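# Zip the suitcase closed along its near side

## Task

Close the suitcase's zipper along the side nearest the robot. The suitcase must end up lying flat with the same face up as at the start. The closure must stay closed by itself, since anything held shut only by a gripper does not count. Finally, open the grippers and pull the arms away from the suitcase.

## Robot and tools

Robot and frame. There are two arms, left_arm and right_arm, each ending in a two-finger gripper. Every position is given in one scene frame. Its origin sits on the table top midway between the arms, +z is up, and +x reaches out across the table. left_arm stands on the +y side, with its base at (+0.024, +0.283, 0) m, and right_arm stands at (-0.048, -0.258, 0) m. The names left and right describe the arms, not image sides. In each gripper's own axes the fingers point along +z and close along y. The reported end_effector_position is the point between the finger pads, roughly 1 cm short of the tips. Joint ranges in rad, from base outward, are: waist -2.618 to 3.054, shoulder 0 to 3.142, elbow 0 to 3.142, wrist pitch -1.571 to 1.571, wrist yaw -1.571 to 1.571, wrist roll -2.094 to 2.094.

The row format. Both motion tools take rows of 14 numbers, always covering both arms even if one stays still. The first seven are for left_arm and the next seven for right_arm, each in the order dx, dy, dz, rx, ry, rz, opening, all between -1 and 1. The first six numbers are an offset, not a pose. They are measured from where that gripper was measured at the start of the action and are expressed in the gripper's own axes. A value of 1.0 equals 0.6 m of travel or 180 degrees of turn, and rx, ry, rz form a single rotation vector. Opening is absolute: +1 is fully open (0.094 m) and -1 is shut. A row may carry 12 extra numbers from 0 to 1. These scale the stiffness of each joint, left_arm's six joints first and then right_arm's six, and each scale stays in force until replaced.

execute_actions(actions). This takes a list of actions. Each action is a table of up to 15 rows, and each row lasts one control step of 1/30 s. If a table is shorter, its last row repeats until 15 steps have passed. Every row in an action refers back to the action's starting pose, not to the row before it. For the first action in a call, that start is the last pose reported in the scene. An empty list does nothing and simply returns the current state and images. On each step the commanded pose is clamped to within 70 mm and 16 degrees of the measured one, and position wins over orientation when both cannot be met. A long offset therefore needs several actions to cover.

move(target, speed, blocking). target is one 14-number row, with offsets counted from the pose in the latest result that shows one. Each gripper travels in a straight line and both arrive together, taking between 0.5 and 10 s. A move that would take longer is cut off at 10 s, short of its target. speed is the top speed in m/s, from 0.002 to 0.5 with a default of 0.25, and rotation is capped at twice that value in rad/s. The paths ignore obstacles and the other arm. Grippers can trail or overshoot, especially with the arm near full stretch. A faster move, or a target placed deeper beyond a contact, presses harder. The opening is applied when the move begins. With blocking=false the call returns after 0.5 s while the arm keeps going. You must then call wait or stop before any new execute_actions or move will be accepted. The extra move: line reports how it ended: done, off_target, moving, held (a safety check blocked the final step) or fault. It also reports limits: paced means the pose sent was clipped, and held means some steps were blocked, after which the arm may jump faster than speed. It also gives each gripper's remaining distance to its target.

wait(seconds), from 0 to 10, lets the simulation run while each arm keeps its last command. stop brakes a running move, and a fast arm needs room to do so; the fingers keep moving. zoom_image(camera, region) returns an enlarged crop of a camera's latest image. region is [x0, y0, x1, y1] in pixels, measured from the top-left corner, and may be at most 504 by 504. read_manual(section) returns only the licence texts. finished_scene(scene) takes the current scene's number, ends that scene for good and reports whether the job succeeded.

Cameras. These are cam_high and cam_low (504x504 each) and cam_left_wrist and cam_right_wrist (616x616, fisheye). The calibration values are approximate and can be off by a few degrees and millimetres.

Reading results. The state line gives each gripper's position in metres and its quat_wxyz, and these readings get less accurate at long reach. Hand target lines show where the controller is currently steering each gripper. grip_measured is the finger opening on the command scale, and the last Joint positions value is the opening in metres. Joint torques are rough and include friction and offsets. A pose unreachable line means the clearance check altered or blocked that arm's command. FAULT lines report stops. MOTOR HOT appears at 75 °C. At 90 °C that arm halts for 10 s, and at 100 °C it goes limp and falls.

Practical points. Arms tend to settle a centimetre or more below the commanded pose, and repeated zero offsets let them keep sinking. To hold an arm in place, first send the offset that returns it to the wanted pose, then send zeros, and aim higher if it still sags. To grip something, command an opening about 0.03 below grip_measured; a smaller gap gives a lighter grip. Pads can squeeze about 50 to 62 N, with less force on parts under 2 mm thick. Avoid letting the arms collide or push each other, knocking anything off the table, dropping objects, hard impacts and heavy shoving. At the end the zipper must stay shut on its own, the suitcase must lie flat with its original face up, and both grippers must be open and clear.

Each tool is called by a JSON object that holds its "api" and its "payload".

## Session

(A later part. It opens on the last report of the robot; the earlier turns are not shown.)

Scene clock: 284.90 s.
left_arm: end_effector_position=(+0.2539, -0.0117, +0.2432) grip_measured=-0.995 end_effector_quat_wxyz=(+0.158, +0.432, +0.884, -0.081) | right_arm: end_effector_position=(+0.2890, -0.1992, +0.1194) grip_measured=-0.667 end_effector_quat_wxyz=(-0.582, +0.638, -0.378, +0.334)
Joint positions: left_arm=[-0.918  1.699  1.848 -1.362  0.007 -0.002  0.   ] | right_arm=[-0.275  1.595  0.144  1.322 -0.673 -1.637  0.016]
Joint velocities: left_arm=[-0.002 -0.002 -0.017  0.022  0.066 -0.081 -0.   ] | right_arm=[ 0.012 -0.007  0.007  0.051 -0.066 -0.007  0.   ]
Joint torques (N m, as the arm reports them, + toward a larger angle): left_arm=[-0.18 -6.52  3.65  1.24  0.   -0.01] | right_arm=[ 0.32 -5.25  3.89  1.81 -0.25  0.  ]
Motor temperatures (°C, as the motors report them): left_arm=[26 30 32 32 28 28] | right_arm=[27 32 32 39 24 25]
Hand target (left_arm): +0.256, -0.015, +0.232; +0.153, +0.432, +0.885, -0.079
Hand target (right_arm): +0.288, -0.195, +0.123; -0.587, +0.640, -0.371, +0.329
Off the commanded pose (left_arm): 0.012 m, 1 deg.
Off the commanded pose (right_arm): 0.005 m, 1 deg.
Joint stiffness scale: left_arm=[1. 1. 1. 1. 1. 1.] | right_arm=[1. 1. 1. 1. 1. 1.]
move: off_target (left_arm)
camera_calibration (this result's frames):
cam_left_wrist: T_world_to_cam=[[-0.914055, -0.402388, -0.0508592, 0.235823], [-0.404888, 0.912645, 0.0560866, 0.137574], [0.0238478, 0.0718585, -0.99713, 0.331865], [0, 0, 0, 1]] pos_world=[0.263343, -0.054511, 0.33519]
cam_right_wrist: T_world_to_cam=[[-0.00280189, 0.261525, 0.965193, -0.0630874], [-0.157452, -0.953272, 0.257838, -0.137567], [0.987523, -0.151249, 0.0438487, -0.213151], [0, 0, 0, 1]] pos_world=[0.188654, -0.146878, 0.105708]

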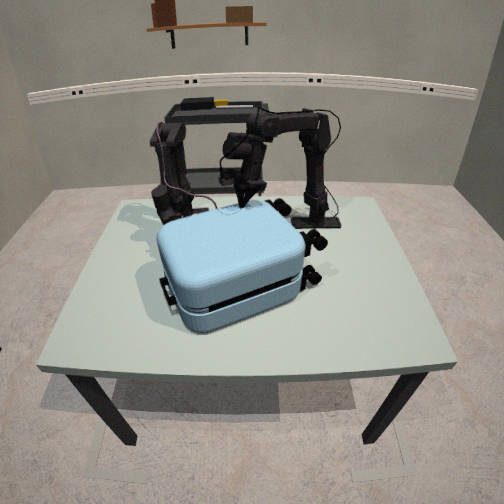

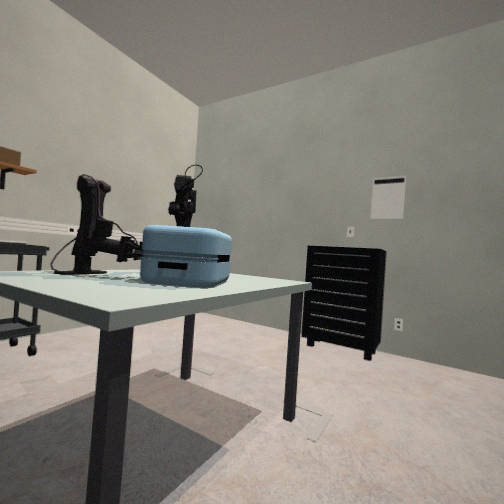

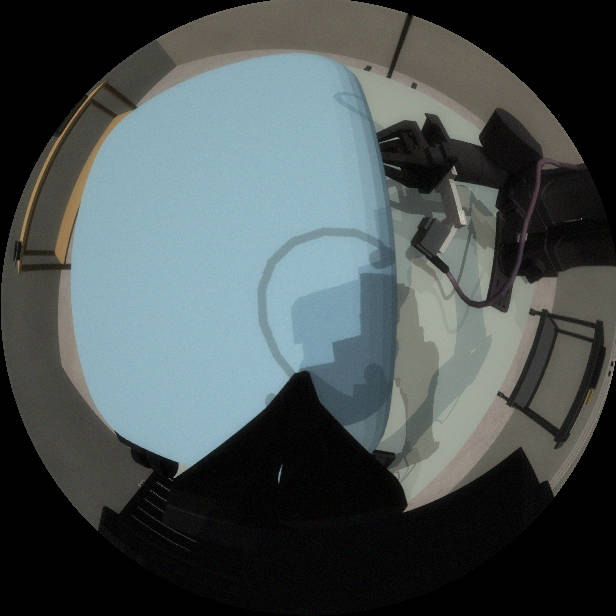

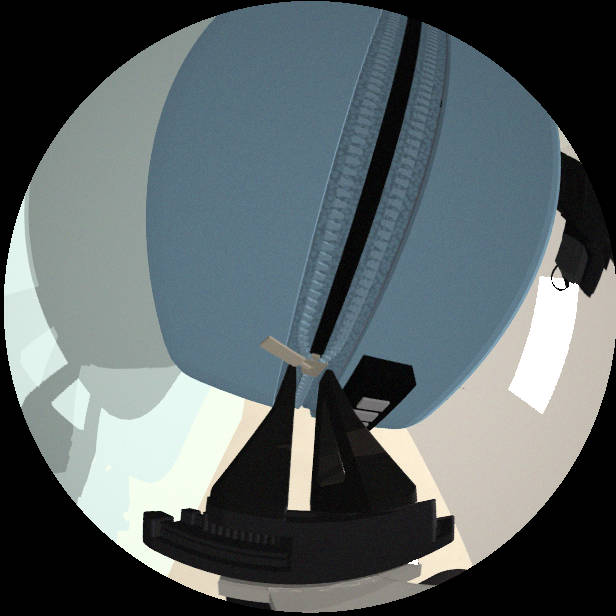

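{"api": "move", "payload": {"target": [0,0,0.02,0,0.004,0,-1, -0.027,-0.005,0.0,0.004,-0.029,0,-0.67], "speed": 0.04}}

{"api": "zoom_image", "payload": {"camera": "cam_right_wrist", "region": [240, 260, 400, 420]}}

Scene clock: 289.37 s.
left_arm: end_effector_position=(+0.2538, -0.0115, +0.2432) grip_measured=-0.995 end_effector_quat_wxyz=(+0.158, +0.432, +0.884, -0.081) | right_arm: end_effector_position=(+0.2823, -0.1882, +0.1204) grip_measured=-0.667 end_effector_quat_wxyz=(-0.596, +0.649, -0.356, +0.312)
Joint positions: left_arm=[-0.918  1.699  1.847 -1.363  0.007 -0.002  0.   ] | right_arm=[-0.275  1.595  0.144  1.321 -0.746 -1.639  0.016]
Joint velocities: left_arm=[ 0.022 -0.012  0.002  0.022  0.051  0.007  0.   ] | right_arm=[ 0.007 -0.007 -0.012 -0.081  0.007 -0.037 -0.   ]
Joint torques (N m, as the arm reports them, + toward a larger angle): left_arm=[-0.05 -6.14  4.08  1.15 -0.01 -0.05] | right_arm=[ 0.22 -4.25  3.62  1.97 -0.26  0.09]
Motor temperatures (°C, as the motors report them): left_arm=[26 30 31 32 28 28] | right_arm=[27 32 32 39 24 25]
Hand target (left_arm): +0.256, -0.015, +0.232; +0.152, +0.432, +0.885, -0.078
Hand target (right_arm): +0.281, -0.185, +0.122; -0.602, +0.649, -0.350, +0.306
Off the commanded pose (left_arm): 0.012 m, 1 deg.
Off the commanded pose (right_arm): 0.004 m, 1 deg.
Joint stiffness scale: left_arm=[1. 1. 1. 1. 1. 1.] | right_arm=[1. 1. 1. 1. 1. 1.]
move: off_target (left_arm)
camera_calibration (this result's frames):
cam_left_wrist: T_world_to_cam=[[-0.914067, -0.402373, -0.0507661, 0.235756], [-0.404874, 0.912628, 0.0564562, 0.137299], [0.0236141, 0.0721587, -0.997114, 0.331896], [0, 0, 0, 1]] pos_world=[0.263248, -0.0543897, 0.335155]
cam_right_wrist: T_world_to_cam=[[-0.0234148, 0.253156, 0.967142, -0.0629523], [-0.0888804, -0.964104, 0.250209, -0.148847], [0.995767, -0.0801014, 0.0450749, -0.194038], [0, 0, 0, 1]] pos_world=[0.178513, -0.14311, 0.106873]

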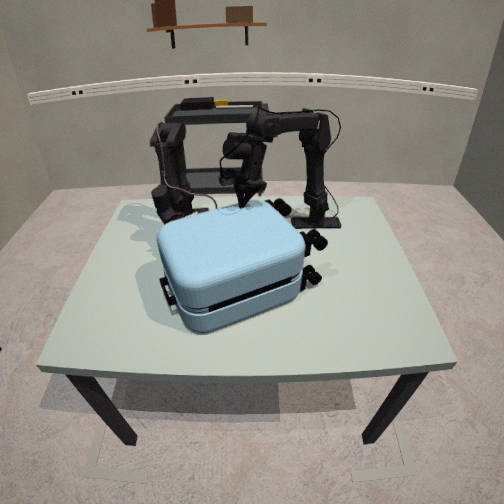

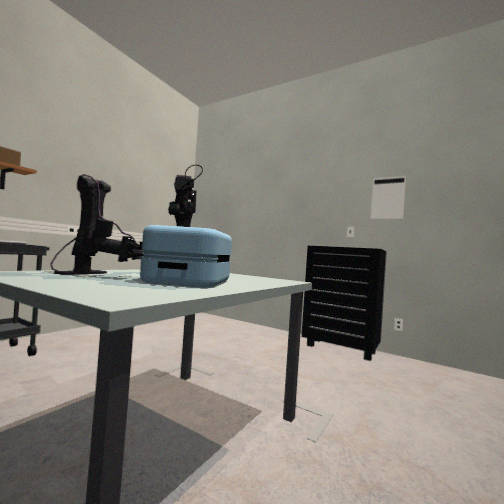

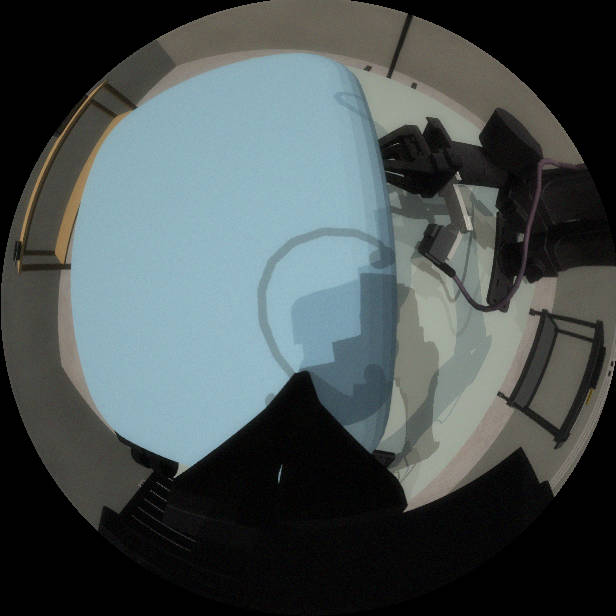

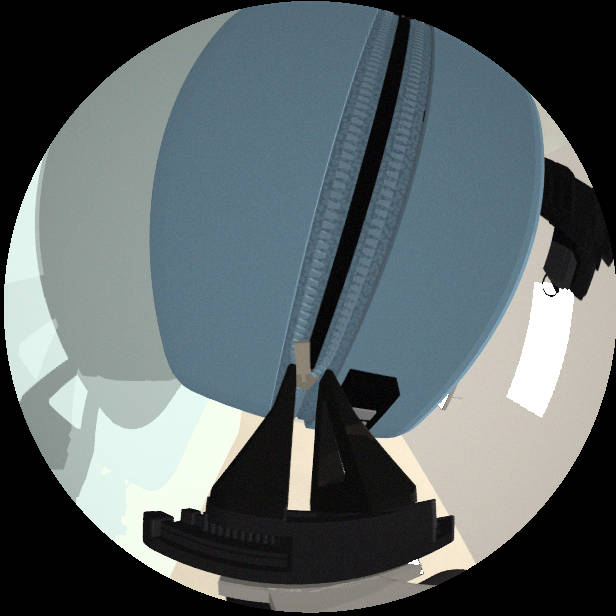

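Region (240, 260, 400, 420) of cam_right_wrist's 616x616 image, scaled by 3.150, with more detail than that image has.

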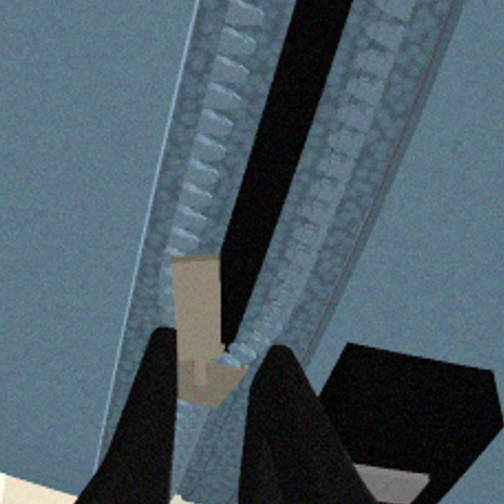

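{"api": "execute_actions", "payload": {"actions": [[[0,0,0.02,0,0.004,0,-1, -0.006,-0.004,0.002,0.004,-0.004,0,-0.67],[0,0,0.02,0,0.004,0,-1, -0.009,-0.004,0.003,0.004,-0.006,0,-0.67],[0,0,0.02,0,0.004,0,-1, -0.012,-0.004,0.005,0.004,-0.008,0,-0.67],[0,0,0.02,0,0.004,0,-1, -0.015,-0.004,0.006,0.004,-0.010,0,-0.67],[0,0,0.02,0,0.004,0,-1, -0.018,-0.004,0.007,0.004,-0.011,0,-0.67]],[[0,0,0.02,0,0.004,0,-1, 0,-0.004,0,0.004,0,0,-0.70],[0,0,0.02,0,0.004,0,-1, 0,-0.004,0,0.004,0,0,-0.72],[0,0,0.02,0,0.004,0,-1, 0,-0.004,0,0.004,0,0,-0.74],[0,0,0.02,0,0.004,0,-1, 0,-0.004,0,0.004,0,0,-0.76],[0,0,0.02,0,0.004,0,-1, 0,-0.004,0,0.004,0,0,-0.78],[0,0,0.02,0,0.004,0,-1, 0,-0.004,0,0.004,0,0,-0.80]]]}}

{"api": "zoom_image", "payload": {"camera": "cam_right_wrist", "region": [240, 260, 400, 420]}}

Scene clock: 305.97 s.
left_arm: end_effector_position=(+0.2538, -0.0115, +0.2432) grip_measured=-0.995 end_effector_quat_wxyz=(+0.158, +0.432, +0.884, -0.081) | right_arm: end_effector_position=(+0.2814, -0.1830, +0.1232) grip_measured=-0.797 end_effector_quat_wxyz=(+0.601, -0.650, +0.347, -0.311)
Joint positions: left_arm=[-0.918  1.699  1.847 -1.363  0.007 -0.002  0.   ] | right_arm=[-0.259  1.595  0.144  1.335 -0.747 -1.637  0.01 ]
Joint velocities: left_arm=[ 0.012 -0.017 -0.002 -0.007 -0.081  0.022 -0.001] | right_arm=[ 0.022  0.012 -0.007 -0.007 -0.051 -0.022  0.   ]
Joint torques (N m, as the arm reports them, + toward a larger angle): left_arm=[-0.03 -6.17  4.18  1.15  0.01 -0.04] | right_arm=[ 0.02 -3.63  3.22  2.13 -0.09  0.13]
Motor temperatures (°C, as the motors report them): left_arm=[26 30 31 32 28 28] | right_arm=[27 32 32 39 24 25]
Hand target (left_arm): +0.256, -0.015, +0.232; +0.152, +0.432, +0.885, -0.078
Hand target (right_arm): +0.281, -0.183, +0.124; +0.604, -0.647, +0.347, -0.311
Off the commanded pose (left_arm): 0.012 m, 1 deg.
Off the commanded pose (right_arm): 0.001 m, 1 deg.
Joint stiffness scale: left_arm=[1. 1. 1. 1. 1. 1.] | right_arm=[1. 1. 1. 1. 1. 1.]
camera_calibration (this result's frames):
cam_left_wrist: T_world_to_cam=[[-0.914067, -0.402373, -0.0507661, 0.235756], [-0.404874, 0.912628, 0.0564562, 0.137299], [0.0236141, 0.0721587, -0.997114, 0.331896], [0, 0, 0, 1]] pos_world=[0.263248, -0.0543897, 0.335155]
cam_right_wrist: T_world_to_cam=[[-0.0397346, 0.252981, 0.966655, -0.0623455], [-0.0759951, -0.965382, 0.249524, -0.148376], [0.996316, -0.0635464, 0.0575843, -0.191504], [0, 0, 0, 1]] pos_world=[0.177046, -0.139637, 0.108318]

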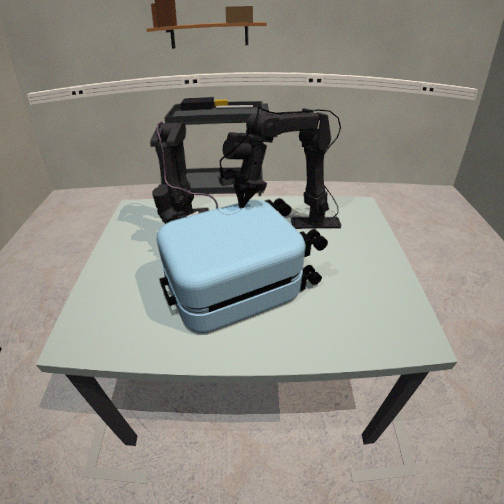

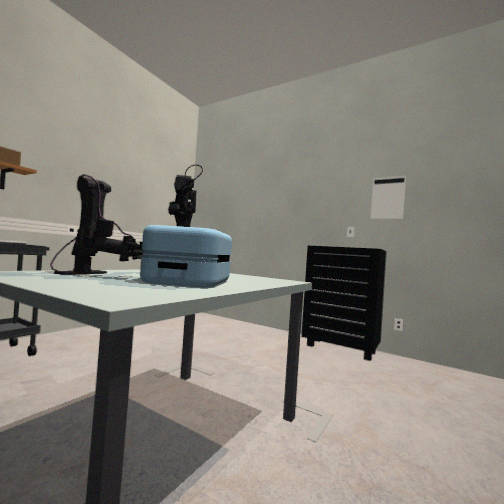

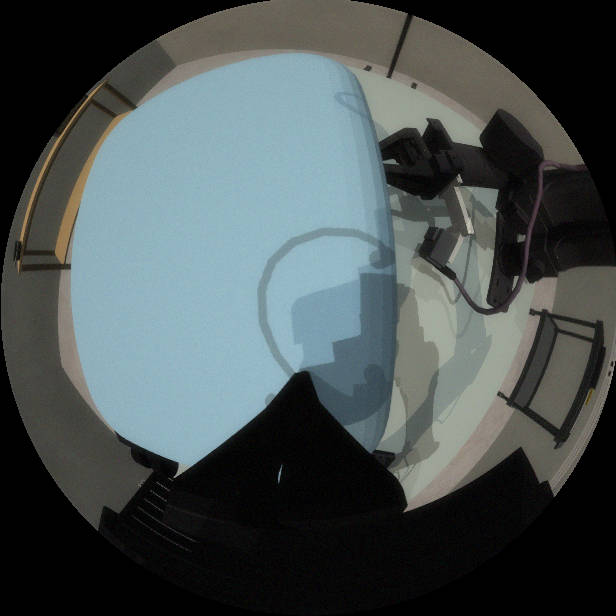

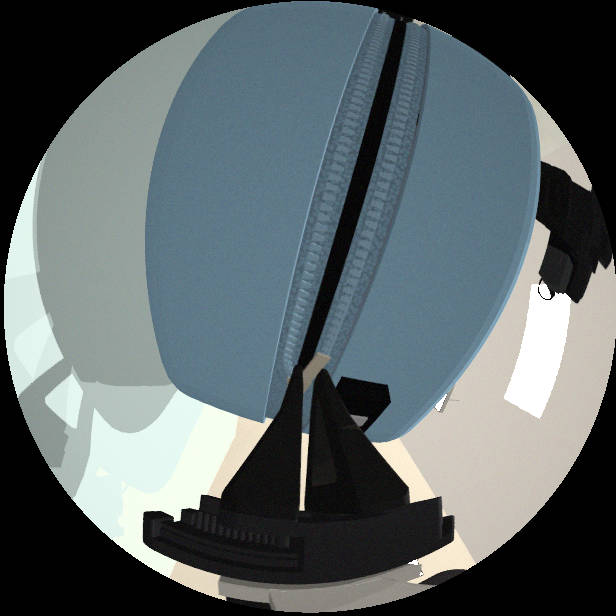

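Region (240, 260, 400, 420) of cam_right_wrist's 616x616 image, scaled by 3.150, with more detail than that image has.

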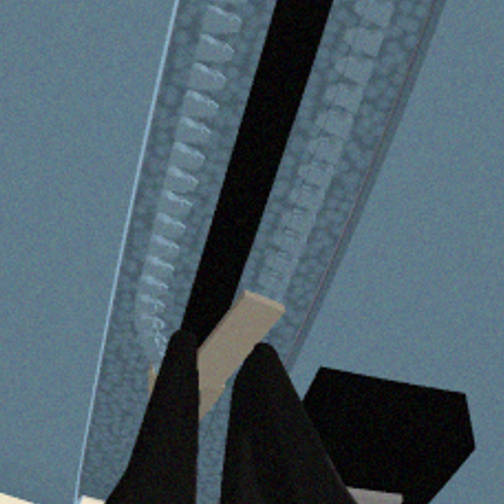

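{"api": "execute_actions", "payload": {"actions": [[[0,0,0.02,0,0.004,0,-1, 0,0.005,0,-0.0035,0,0,-0.80],[0,0,0.02,0,0.004,0,-1, 0,0.007,0,-0.005,0,0,-0.80],[0,0,0.02,0,0.004,0,-1, 0,0.010,0,-0.007,0,0,-0.80]]]}}

{"api": "zoom_image", "payload": {"camera": "cam_right_wrist", "region": [240, 260, 400, 420]}}

Scene clock: 311.70 s.
left_arm: end_effector_position=(+0.2538, -0.0115, +0.2432) grip_measured=-0.995 end_effector_quat_wxyz=(+0.158, +0.432, +0.884, -0.081) | right_arm: end_effector_position=(+0.2812, -0.1830, +0.1214) grip_measured=-0.797 end_effector_quat_wxyz=(-0.596, +0.655, -0.342, +0.315)
Joint positions: left_arm=[-0.918  1.699  1.847 -1.363  0.007 -0.002  0.   ] | right_arm=[-0.259  1.595  0.144  1.326 -0.747 -1.66   0.01 ]
Joint velocities: left_arm=[-0.017  0.012 -0.012 -0.007 -0.022 -0.007 -0.   ] | right_arm=[ 0.007  0.002  0.017 -0.022 -0.022 -0.037 -0.   ]
Joint torques (N m, as the arm reports them, + toward a larger angle): left_arm=[ 0.   -6.13  4.17  1.15  0.02 -0.01] | right_arm=[-0.04 -4.18  3.44  1.66 -0.07  0.03]
Motor temperatures (°C, as the motors report them): left_arm=[26 30 31 32 28 28] | right_arm=[27 32 31 39 24 25]
Hand target (left_arm): +0.256, -0.015, +0.232; +0.152, +0.432, +0.885, -0.078
Hand target (right_arm): +0.281, -0.183, +0.117; -0.594, +0.656, -0.350, +0.307
Off the commanded pose (left_arm): 0.012 m, 1 deg.
Off the commanded pose (right_arm): 0.004 m, 1 deg.
Joint stiffness scale: left_arm=[1. 1. 1. 1. 1. 1.] | right_arm=[1. 1. 1. 1. 1. 1.]
camera_calibration (this result's frames):
cam_left_wrist: T_world_to_cam=[[-0.914067, -0.402373, -0.0507661, 0.235756], [-0.404874, 0.912628, 0.0564562, 0.137299], [0.0236141, 0.0721587, -0.997114, 0.331896], [0, 0, 0, 1]] pos_world=[0.263248, -0.0543897, 0.335155]
cam_right_wrist: T_world_to_cam=[[-0.0441516, 0.269458, 0.961999, -0.0558456], [-0.0751272, -0.961107, 0.26576, -0.149358], [0.996196, -0.0605386, 0.0626781, -0.191225], [0, 0, 0, 1]] pos_world=[0.176811, -0.140078, 0.105402]

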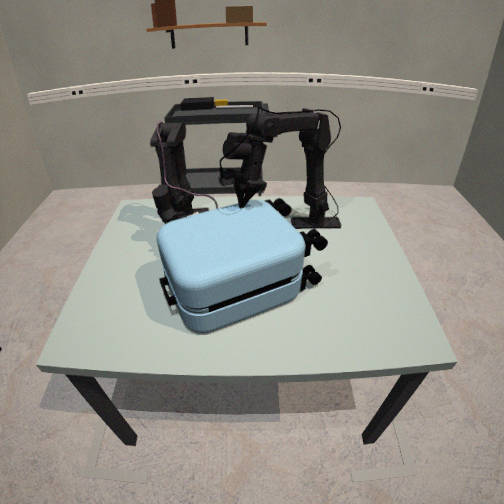

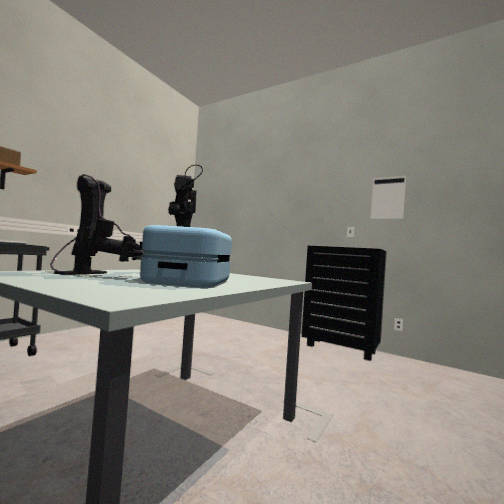

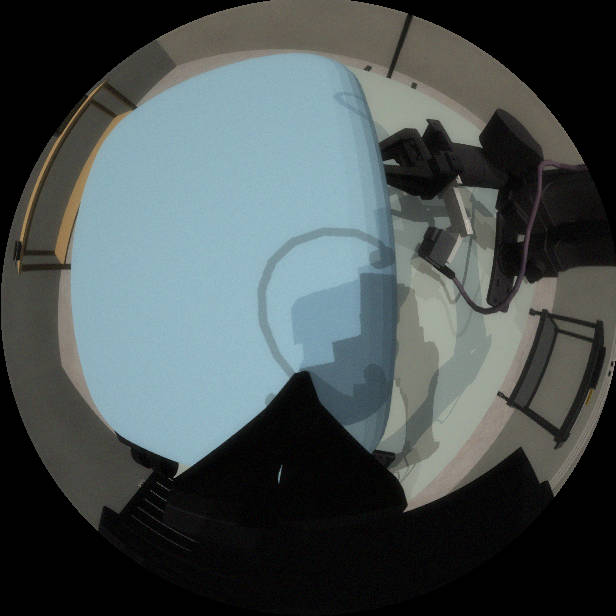

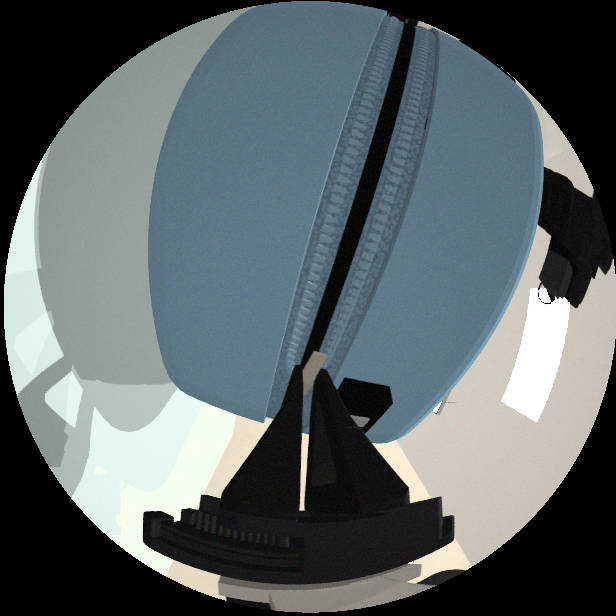

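Region (240, 260, 400, 420) of cam_right_wrist's 616x616 image, scaled by 3.150, with more detail than that image has.

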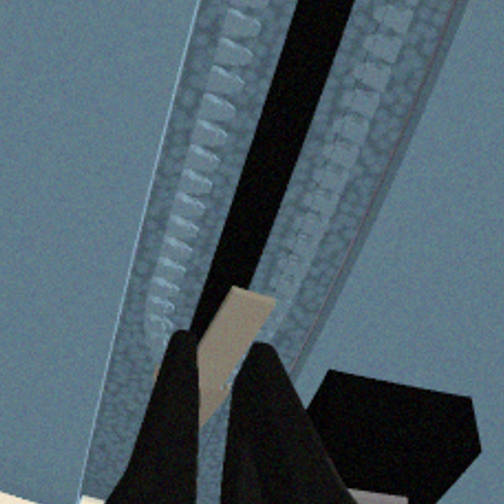

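{"api": "execute_actions", "payload": {"actions": [[[0,0,0.02,0,0.004,0,-1, 0,0.008,0,-0.005,0,0.004,-0.81],[0,0,0.02,0,0.004,0,-1, 0,0.008,0,-0.005,0,0.004,-0.82],[0,0,0.02,0,0.004,0,-1, 0,0.008,0,-0.005,0,0.004,-0.83],[0,0,0.02,0,0.004,0,-1, 0,0.008,0,-0.005,0,0.004,-0.84],[0,0,0.02,0,0.004,0,-1, 0,0.008,0,-0.005,0,0.004,-0.85],[0,0,0.02,0,0.004,0,-1, 0,0.008,0,-0.005,0,0.004,-0.86],[0,0,0.02,0,0.004,0,-1, 0,0.008,0,-0.005,0,0.004,-0.87],[0,0,0.02,0,0.004,0,-1, 0,0.008,0,-0.005,0,0.004,-0.88]]]}}

{"api": "zoom_image", "payload": {"camera": "cam_right_wrist", "region": [240, 260, 400, 420]}}

Scene clock: 319.80 s.
left_arm: end_effector_position=(+0.2538, -0.0115, +0.2432) grip_measured=-0.995 end_effector_quat_wxyz=(+0.158, +0.432, +0.884, -0.081) | right_arm: end_effector_position=(+0.2811, -0.1830, +0.1207) grip_measured=-0.871 end_effector_quat_wxyz=(-0.595, +0.656, -0.342, +0.314)
Joint positions: left_arm=[-0.918  1.699  1.847 -1.363  0.007 -0.002  0.   ] | right_arm=[-0.259  1.595  0.144  1.323 -0.747 -1.663  0.006]
Joint velocities: left_arm=[-0.017 -0.012 -0.007 -0.022 -0.007 -0.007 -0.   ] | right_arm=[ 0.007 -0.002  0.012  0.007  0.007 -0.007 -0.001]
Joint torques (N m, as the arm reports them, + toward a larger angle): left_arm=[-0.05 -6.27  4.13  1.14  0.01 -0.03] | right_arm=[-0.02 -3.86  3.32  1.77 -0.07  0.02]
Motor temperatures (°C, as the motors report them): left_arm=[26 30 31 32 28 28] | right_arm=[27 32 31 39 24 25]
Hand target (left_arm): +0.256, -0.015, +0.232; +0.152, +0.432, +0.885, -0.078
Hand target (right_arm): +0.281, -0.183, +0.117; -0.593, +0.657, -0.349, +0.308
Off the commanded pose (left_arm): 0.012 m, 1 deg.
Off the commanded pose (right_arm): 0.004 m, 1 deg.
Joint stiffness scale: left_arm=[1. 1. 1. 1. 1. 1.] | right_arm=[1. 1. 1. 1. 1. 1.]
camera_calibration (this result's frames):
cam_left_wrist: T_world_to_cam=[[-0.914067, -0.402373, -0.0507661, 0.235756], [-0.404874, 0.912628, 0.0564562, 0.137299], [0.0236141, 0.0721587, -0.997114, 0.331896], [0, 0, 0, 1]] pos_world=[0.263248, -0.0543897, 0.335155]
cam_right_wrist: T_world_to_cam=[[-0.042621, 0.271367, 0.961532, -0.0552184], [-0.0744101, -0.960596, 0.267805, -0.149525], [0.996317, -0.0601336, 0.0611341, -0.190868], [0, 0, 0, 1]] pos_world=[0.176685, -0.140126, 0.104806]

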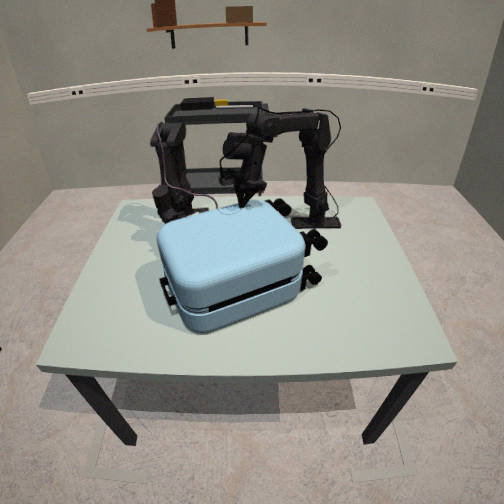

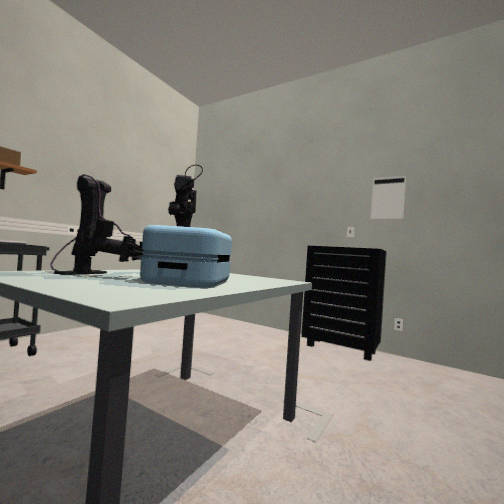

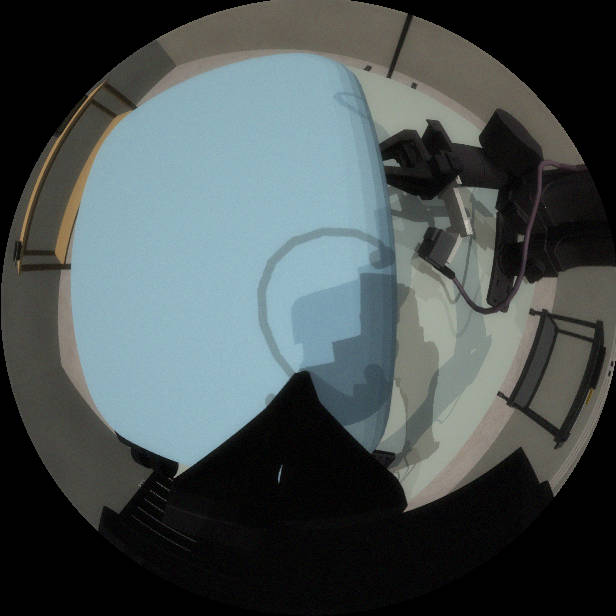

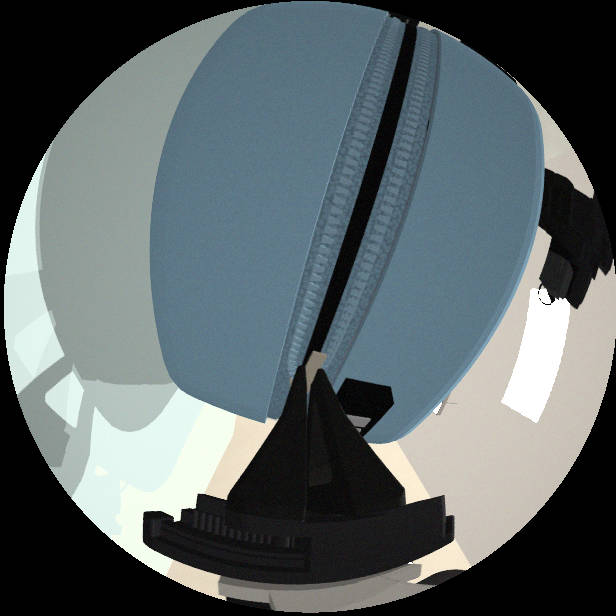

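Region (240, 260, 400, 420) of cam_right_wrist's 616x616 image, scaled by 3.150, with more detail than that image has.

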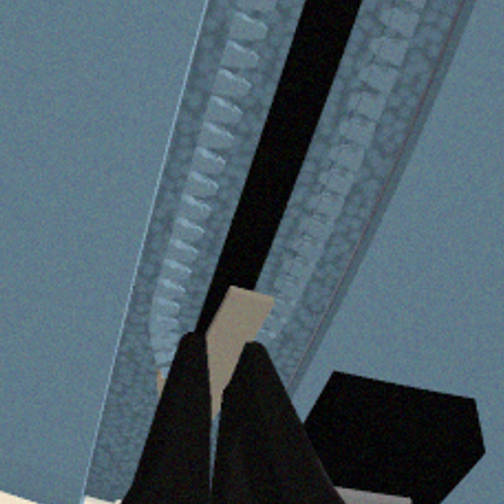

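{"api": "execute_actions", "payload": {"actions": [[[0,0,0.02,0,0.004,0,-1, 0,0.006,0,-0.004,0,0.003,-0.89],[0,0,0.02,0,0.004,0,-1, 0,0.006,0,-0.004,0,0.003,-0.895],[0,0,0.02,0,0.004,0,-1, 0,0.006,0,-0.004,0,0.003,-0.90],[0,0,0.02,0,0.004,0,-1, 0,0.006,0,-0.004,0,0.003,-0.905],[0,0,0.02,0,0.004,0,-1, 0,0.006,0,-0.004,0,0.003,-0.91]]]}}

{"api": "zoom_image", "payload": {"camera": "cam_right_wrist", "region": [240, 260, 400, 420]}}

Scene clock: 326.43 s.
left_arm: end_effector_position=(+0.2538, -0.0115, +0.2432) grip_measured=-0.995 end_effector_quat_wxyz=(+0.158, +0.432, +0.884, -0.081) | right_arm: end_effector_position=(+0.2811, -0.1829, +0.1205) grip_measured=-0.895 end_effector_quat_wxyz=(-0.595, +0.656, -0.341, +0.315)
Joint positions: left_arm=[-0.918  1.699  1.847 -1.363  0.007 -0.002  0.   ] | right_arm=[-0.259  1.595  0.144  1.322 -0.747 -1.666  0.005]
Joint velocities: left_arm=[ 0.012  0.007 -0.012  0.022  0.11   0.022  0.   ] | right_arm=[ 0.032 -0.017 -0.022 -0.022 -0.066 -0.007 -0.   ]
Joint torques (N m, as the arm reports them, + toward a larger angle): left_arm=[-0.08 -6.23  4.06  1.14 -0.01 -0.04] | right_arm=[-0.08 -4.08  3.35  1.74 -0.06  0.01]
Motor temperatures (°C, as the motors report them): left_arm=[26 30 31 32 28 28] | right_arm=[27 32 31 39 24 25]
Hand target (left_arm): +0.256, -0.015, +0.232; +0.152, +0.432, +0.885, -0.078
Hand target (right_arm): +0.281, -0.183, +0.117; -0.593, +0.658, -0.347, +0.309
Off the commanded pose (left_arm): 0.012 m, 1 deg.
Off the commanded pose (right_arm): 0.003 m, 1 deg.
Joint stiffness scale: left_arm=[1. 1. 1. 1. 1. 1.] | right_arm=[1. 1. 1. 1. 1. 1.]
camera_calibration (this result's frames):
cam_left_wrist: T_world_to_cam=[[-0.914067, -0.402373, -0.0507661, 0.235756], [-0.404874, 0.912628, 0.0564562, 0.137299], [0.0236141, 0.0721587, -0.997114, 0.331896], [0, 0, 0, 1]] pos_world=[0.263248, -0.0543897, 0.335155]
cam_right_wrist: T_world_to_cam=[[-0.0433801, 0.273534, 0.960884, -0.0543361], [-0.0739324, -0.960031, 0.269954, -0.149702], [0.996319, -0.0593298, 0.0618693, -0.190726], [0, 0, 0, 1]] pos_world=[0.176599, -0.140172, 0.104423]

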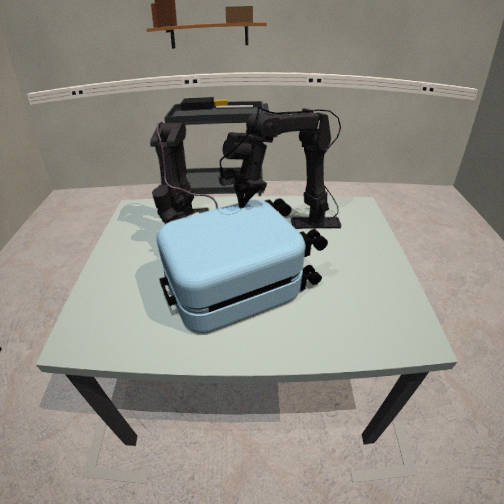

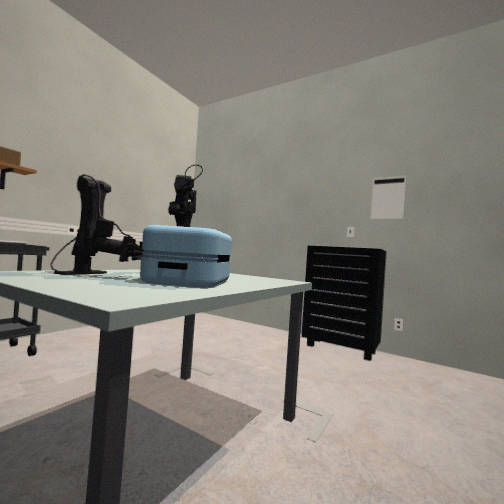

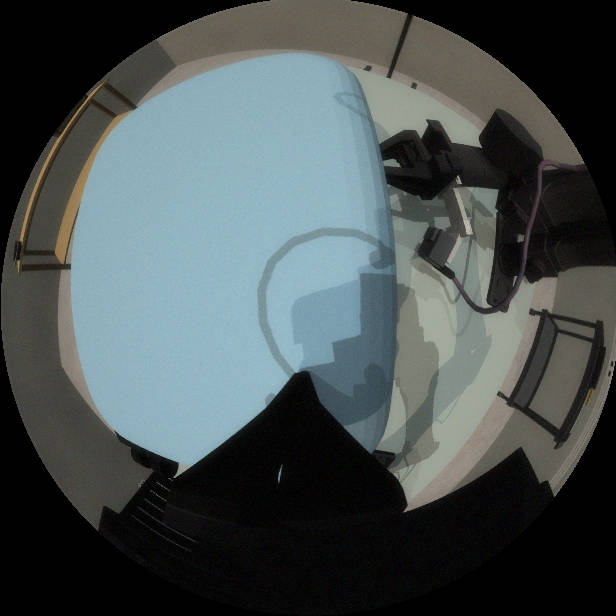

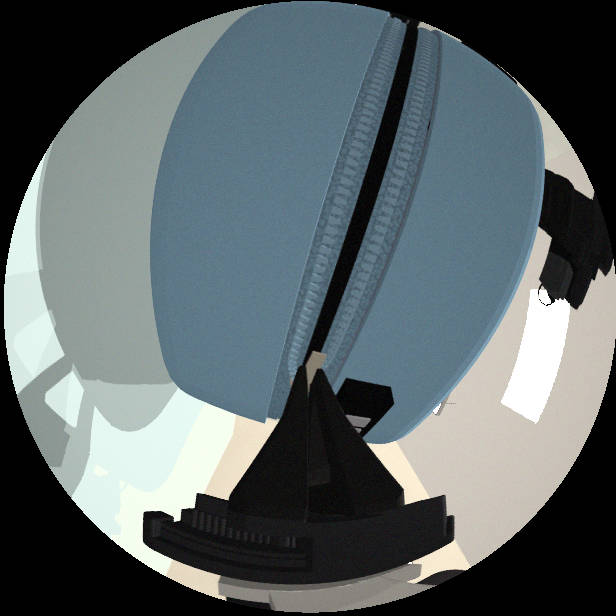

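Region (240, 260, 400, 420) of cam_right_wrist's 616x616 image, scaled by 3.150, with more detail than that image has.

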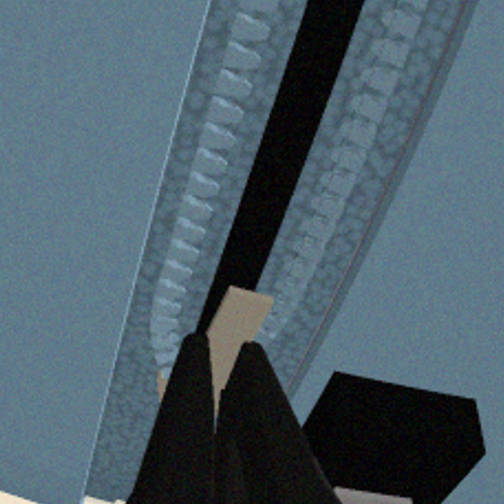

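{"api": "execute_actions", "payload": {"actions": [[[0,0,0.02,0,0.004,0,-1, 0,0.004,0,-0.003,0,0.002,-0.92],[0,0,0.02,0,0.004,0,-1, 0,0.004,0,-0.003,0,0.002,-0.925],[0,0,0.02,0,0.004,0,-1, 0,0.004,0,-0.003,0,0.002,-0.93],[0,0,0.02,0,0.004,0,-1, 0,0.004,0,-0.003,0,0.002,-0.935],[0,0,0.02,0,0.004,0,-1, 0,0.004,0,-0.003,0,0.002,-0.94],[0,0,0.02,0,0.004,0,-1, 0,0.004,0,-0.003,0,0.002,-0.945],[0,0,0.02,0,0.004,0,-1, 0,0.004,0,-0.003,0,0.002,-0.95]]]}}

{"api": "zoom_image", "payload": {"camera": "cam_right_wrist", "region": [240, 260, 400, 420]}}

Scene clock: 332.30 s.
left_arm: end_effector_position=(+0.2538, -0.0115, +0.2432) grip_measured=-0.995 end_effector_quat_wxyz=(+0.158, +0.432, +0.884, -0.081) | right_arm: end_effector_position=(+0.2810, -0.1829, +0.1199) grip_measured=-0.912 end_effector_quat_wxyz=(-0.594, +0.658, -0.341, +0.315)
Joint positions: left_arm=[-0.918  1.699  1.847 -1.363  0.007 -0.002  0.   ] | right_arm=[-0.259  1.595  0.144  1.319 -0.747 -1.671  0.004]
Joint velocities: left_arm=[ 0.012  0.002  0.007 -0.007  0.037  0.037 -0.   ] | right_arm=[-0.012  0.017  0.007 -0.051  0.051 -0.007 -0.001]
Joint torques (N m, as the arm reports them, + toward a larger angle): left_arm=[-0.12 -6.21  4.06  1.15  0.01 -0.03] | right_arm=[ 0.02 -4.25  3.46  1.78 -0.07  0.03]
Motor temperatures (°C, as the motors report them): left_arm=[26 30 31 32 28 28] | right_arm=[27 32 31 38 24 25]
Hand target (left_arm): +0.256, -0.015, +0.232; +0.152, +0.432, +0.885, -0.078
Hand target (right_arm): +0.281, -0.183, +0.118; -0.593, +0.658, -0.345, +0.311
Off the commanded pose (left_arm): 0.012 m, 1 deg.
Off the commanded pose (right_arm): 0.002 m, 1 deg.
Joint stiffness scale: left_arm=[1. 1. 1. 1. 1. 1.] | right_arm=[1. 1. 1. 1. 1. 1.]
camera_calibration (this result's frames):
cam_left_wrist: T_world_to_cam=[[-0.914067, -0.402373, -0.0507661, 0.235756], [-0.404874, 0.912628, 0.0564562, 0.137299], [0.0236141, 0.0721587, -0.997114, 0.331896], [0, 0, 0, 1]] pos_world=[0.263248, -0.0543897, 0.335155]
cam_right_wrist: T_world_to_cam=[[-0.0435232, 0.277283, 0.959802, -0.0529027], [-0.0734428, -0.959001, 0.273721, -0.149934], [0.996349, -0.0585773, 0.0621032, -0.190507], [0, 0, 0, 1]] pos_world=[0.176498, -0.140277, 0.103647]

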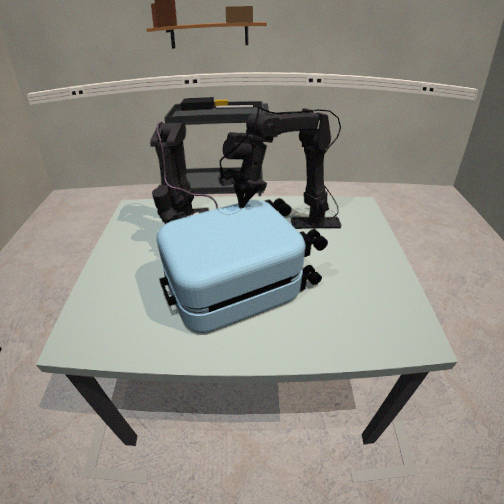

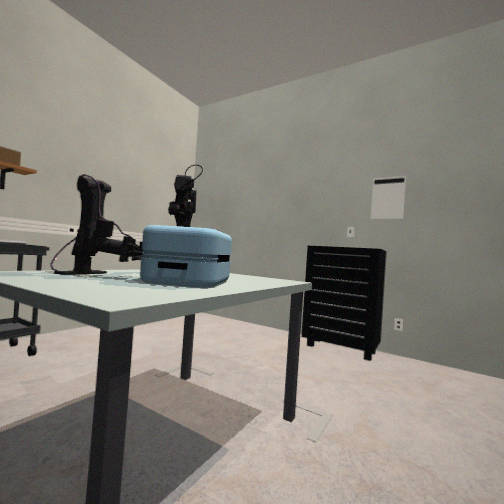

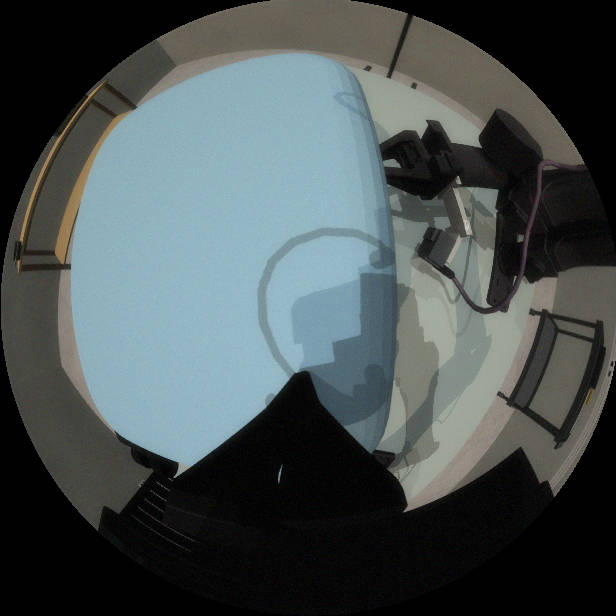

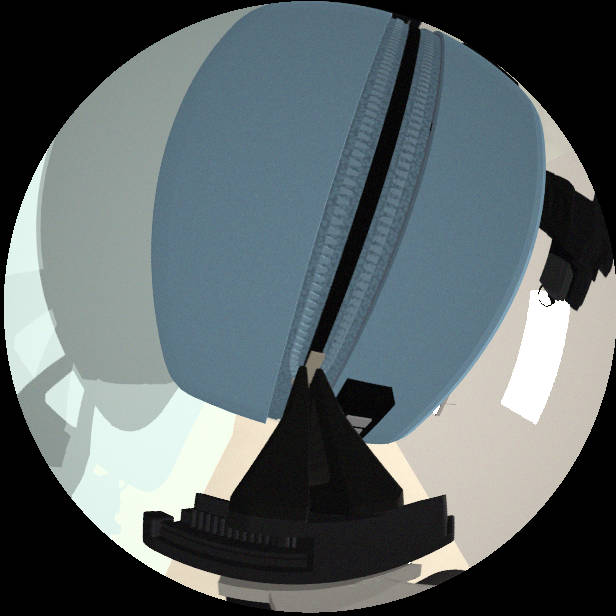

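Region (240, 260, 400, 420) of cam_right_wrist's 616x616 image, scaled by 3.150, with more detail than that image has.

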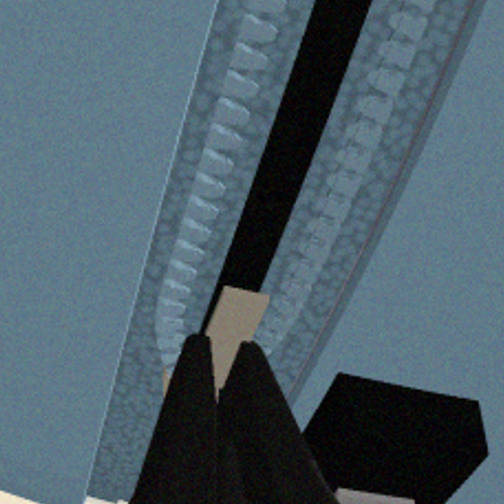

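{"api": "move", "payload": {"target": [-0.008,-0.015,0.07,0.012,0.02,0.002,-1, 0.005,-0.002,-0.008,0,-0.115,0,-0.95], "speed": 0.08}}

{"api": "zoom_image", "payload": {"camera": "cam_right_wrist", "region": [240, 260, 400, 420]}}

Scene clock: 357.37 s.
left_arm: end_effector_position=(+0.2564, -0.0171, +0.2427) grip_measured=-0.995 end_effector_quat_wxyz=(+0.163, +0.432, +0.883, -0.088) | right_arm: end_effector_position=(+0.2788, -0.1871, +0.1184) grip_measured=-0.913 end_effector_quat_wxyz=(-0.636, +0.707, -0.234, +0.203)
Joint positions: left_arm=[-0.918  1.706  1.847 -1.341  0.014 -0.002  0.   ] | right_arm=[-0.433  1.663  0.365  0.951 -1.244 -1.889  0.004]
Joint velocities: left_arm=[-0.007 -0.032 -0.002 -0.022 -0.037 -0.037 -0.   ] | right_arm=[-0.012  0.002  0.007 -0.022  0.007 -0.154  0.   ]
Joint torques (N m, as the arm reports them, + toward a larger angle): left_arm=[-0.57 -1.22  2.95  1.23  0.32 -0.02] | right_arm=[-0.8  -4.87  5.94  1.33 -0.63  0.02]
Motor temperatures (°C, as the motors report them): left_arm=[26 30 31 32 28 28] | right_arm=[27 32 31 38 24 25]
Hand target (left_arm): +0.256, -0.029, +0.206; +0.121, +0.440, +0.886, -0.083
Hand target (right_arm): +0.279, -0.188, +0.120; -0.642, +0.706, -0.230, +0.192
Off the commanded pose (left_arm): 0.040 m, 5 deg.
Off the commanded pose (right_arm): 0.003 m, 2 deg.
Joint stiffness scale: left_arm=[1. 1. 1. 1. 1. 1.] | right_arm=[1. 1. 1. 1. 1. 1.]
move: off_target (left_arm)
camera_calibration (this result's frames):
cam_left_wrist: T_world_to_cam=[[-0.914905, -0.400811, -0.0479424, 0.235498], [-0.40271, 0.914452, 0.040029, 0.146903], [0.027797, 0.0559297, -0.998048, 0.330628], [0, 0, 0, 1]] pos_world=[0.265427, -0.0584373, 0.335393]
cam_right_wrist: T_world_to_cam=[[-0.108554, 0.24492, 0.963447, -0.0387387], [0.252651, -0.930553, 0.265025, -0.238312], [0.961449, 0.272186, 0.0391363, -0.114136], [0, 0, 0, 1]] pos_world=[0.165741, -0.181208, 0.104948]

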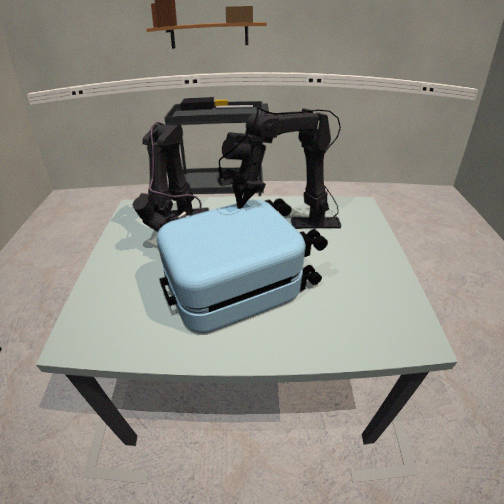

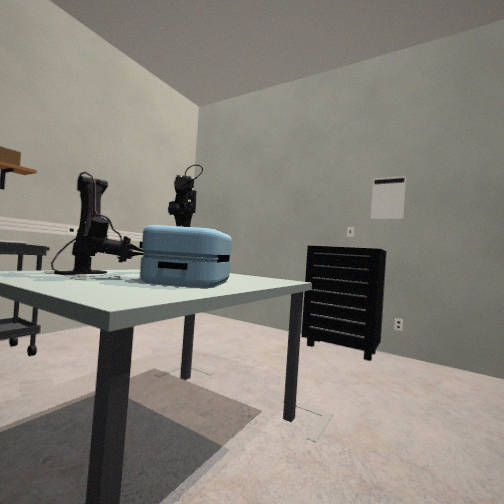

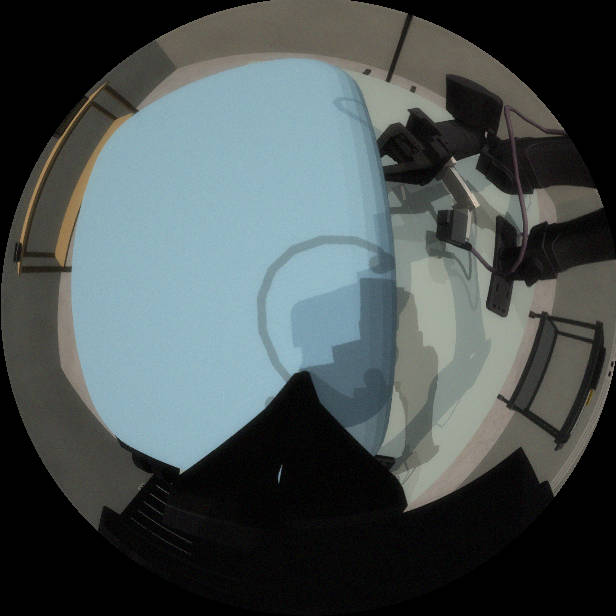

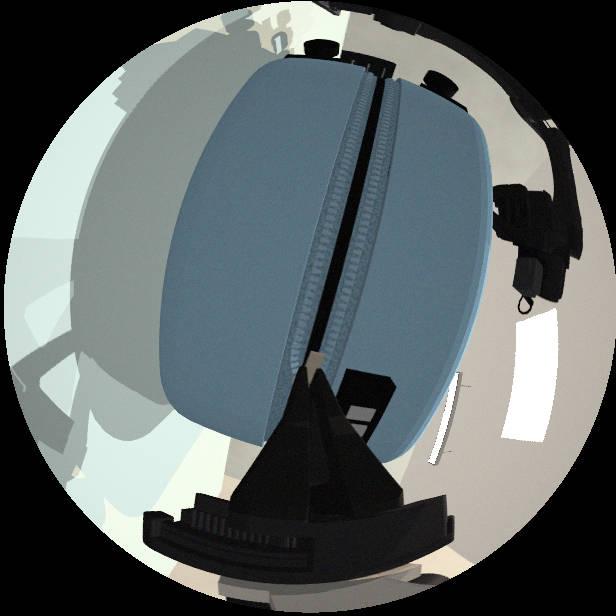

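Region (240, 260, 400, 420) of cam_right_wrist's 616x616 image, scaled by 3.150, with more detail than that image has.

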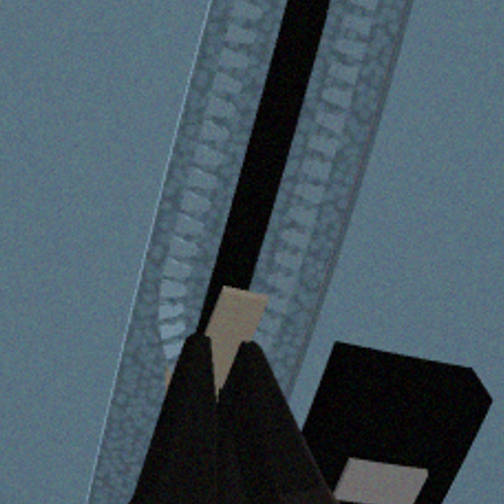

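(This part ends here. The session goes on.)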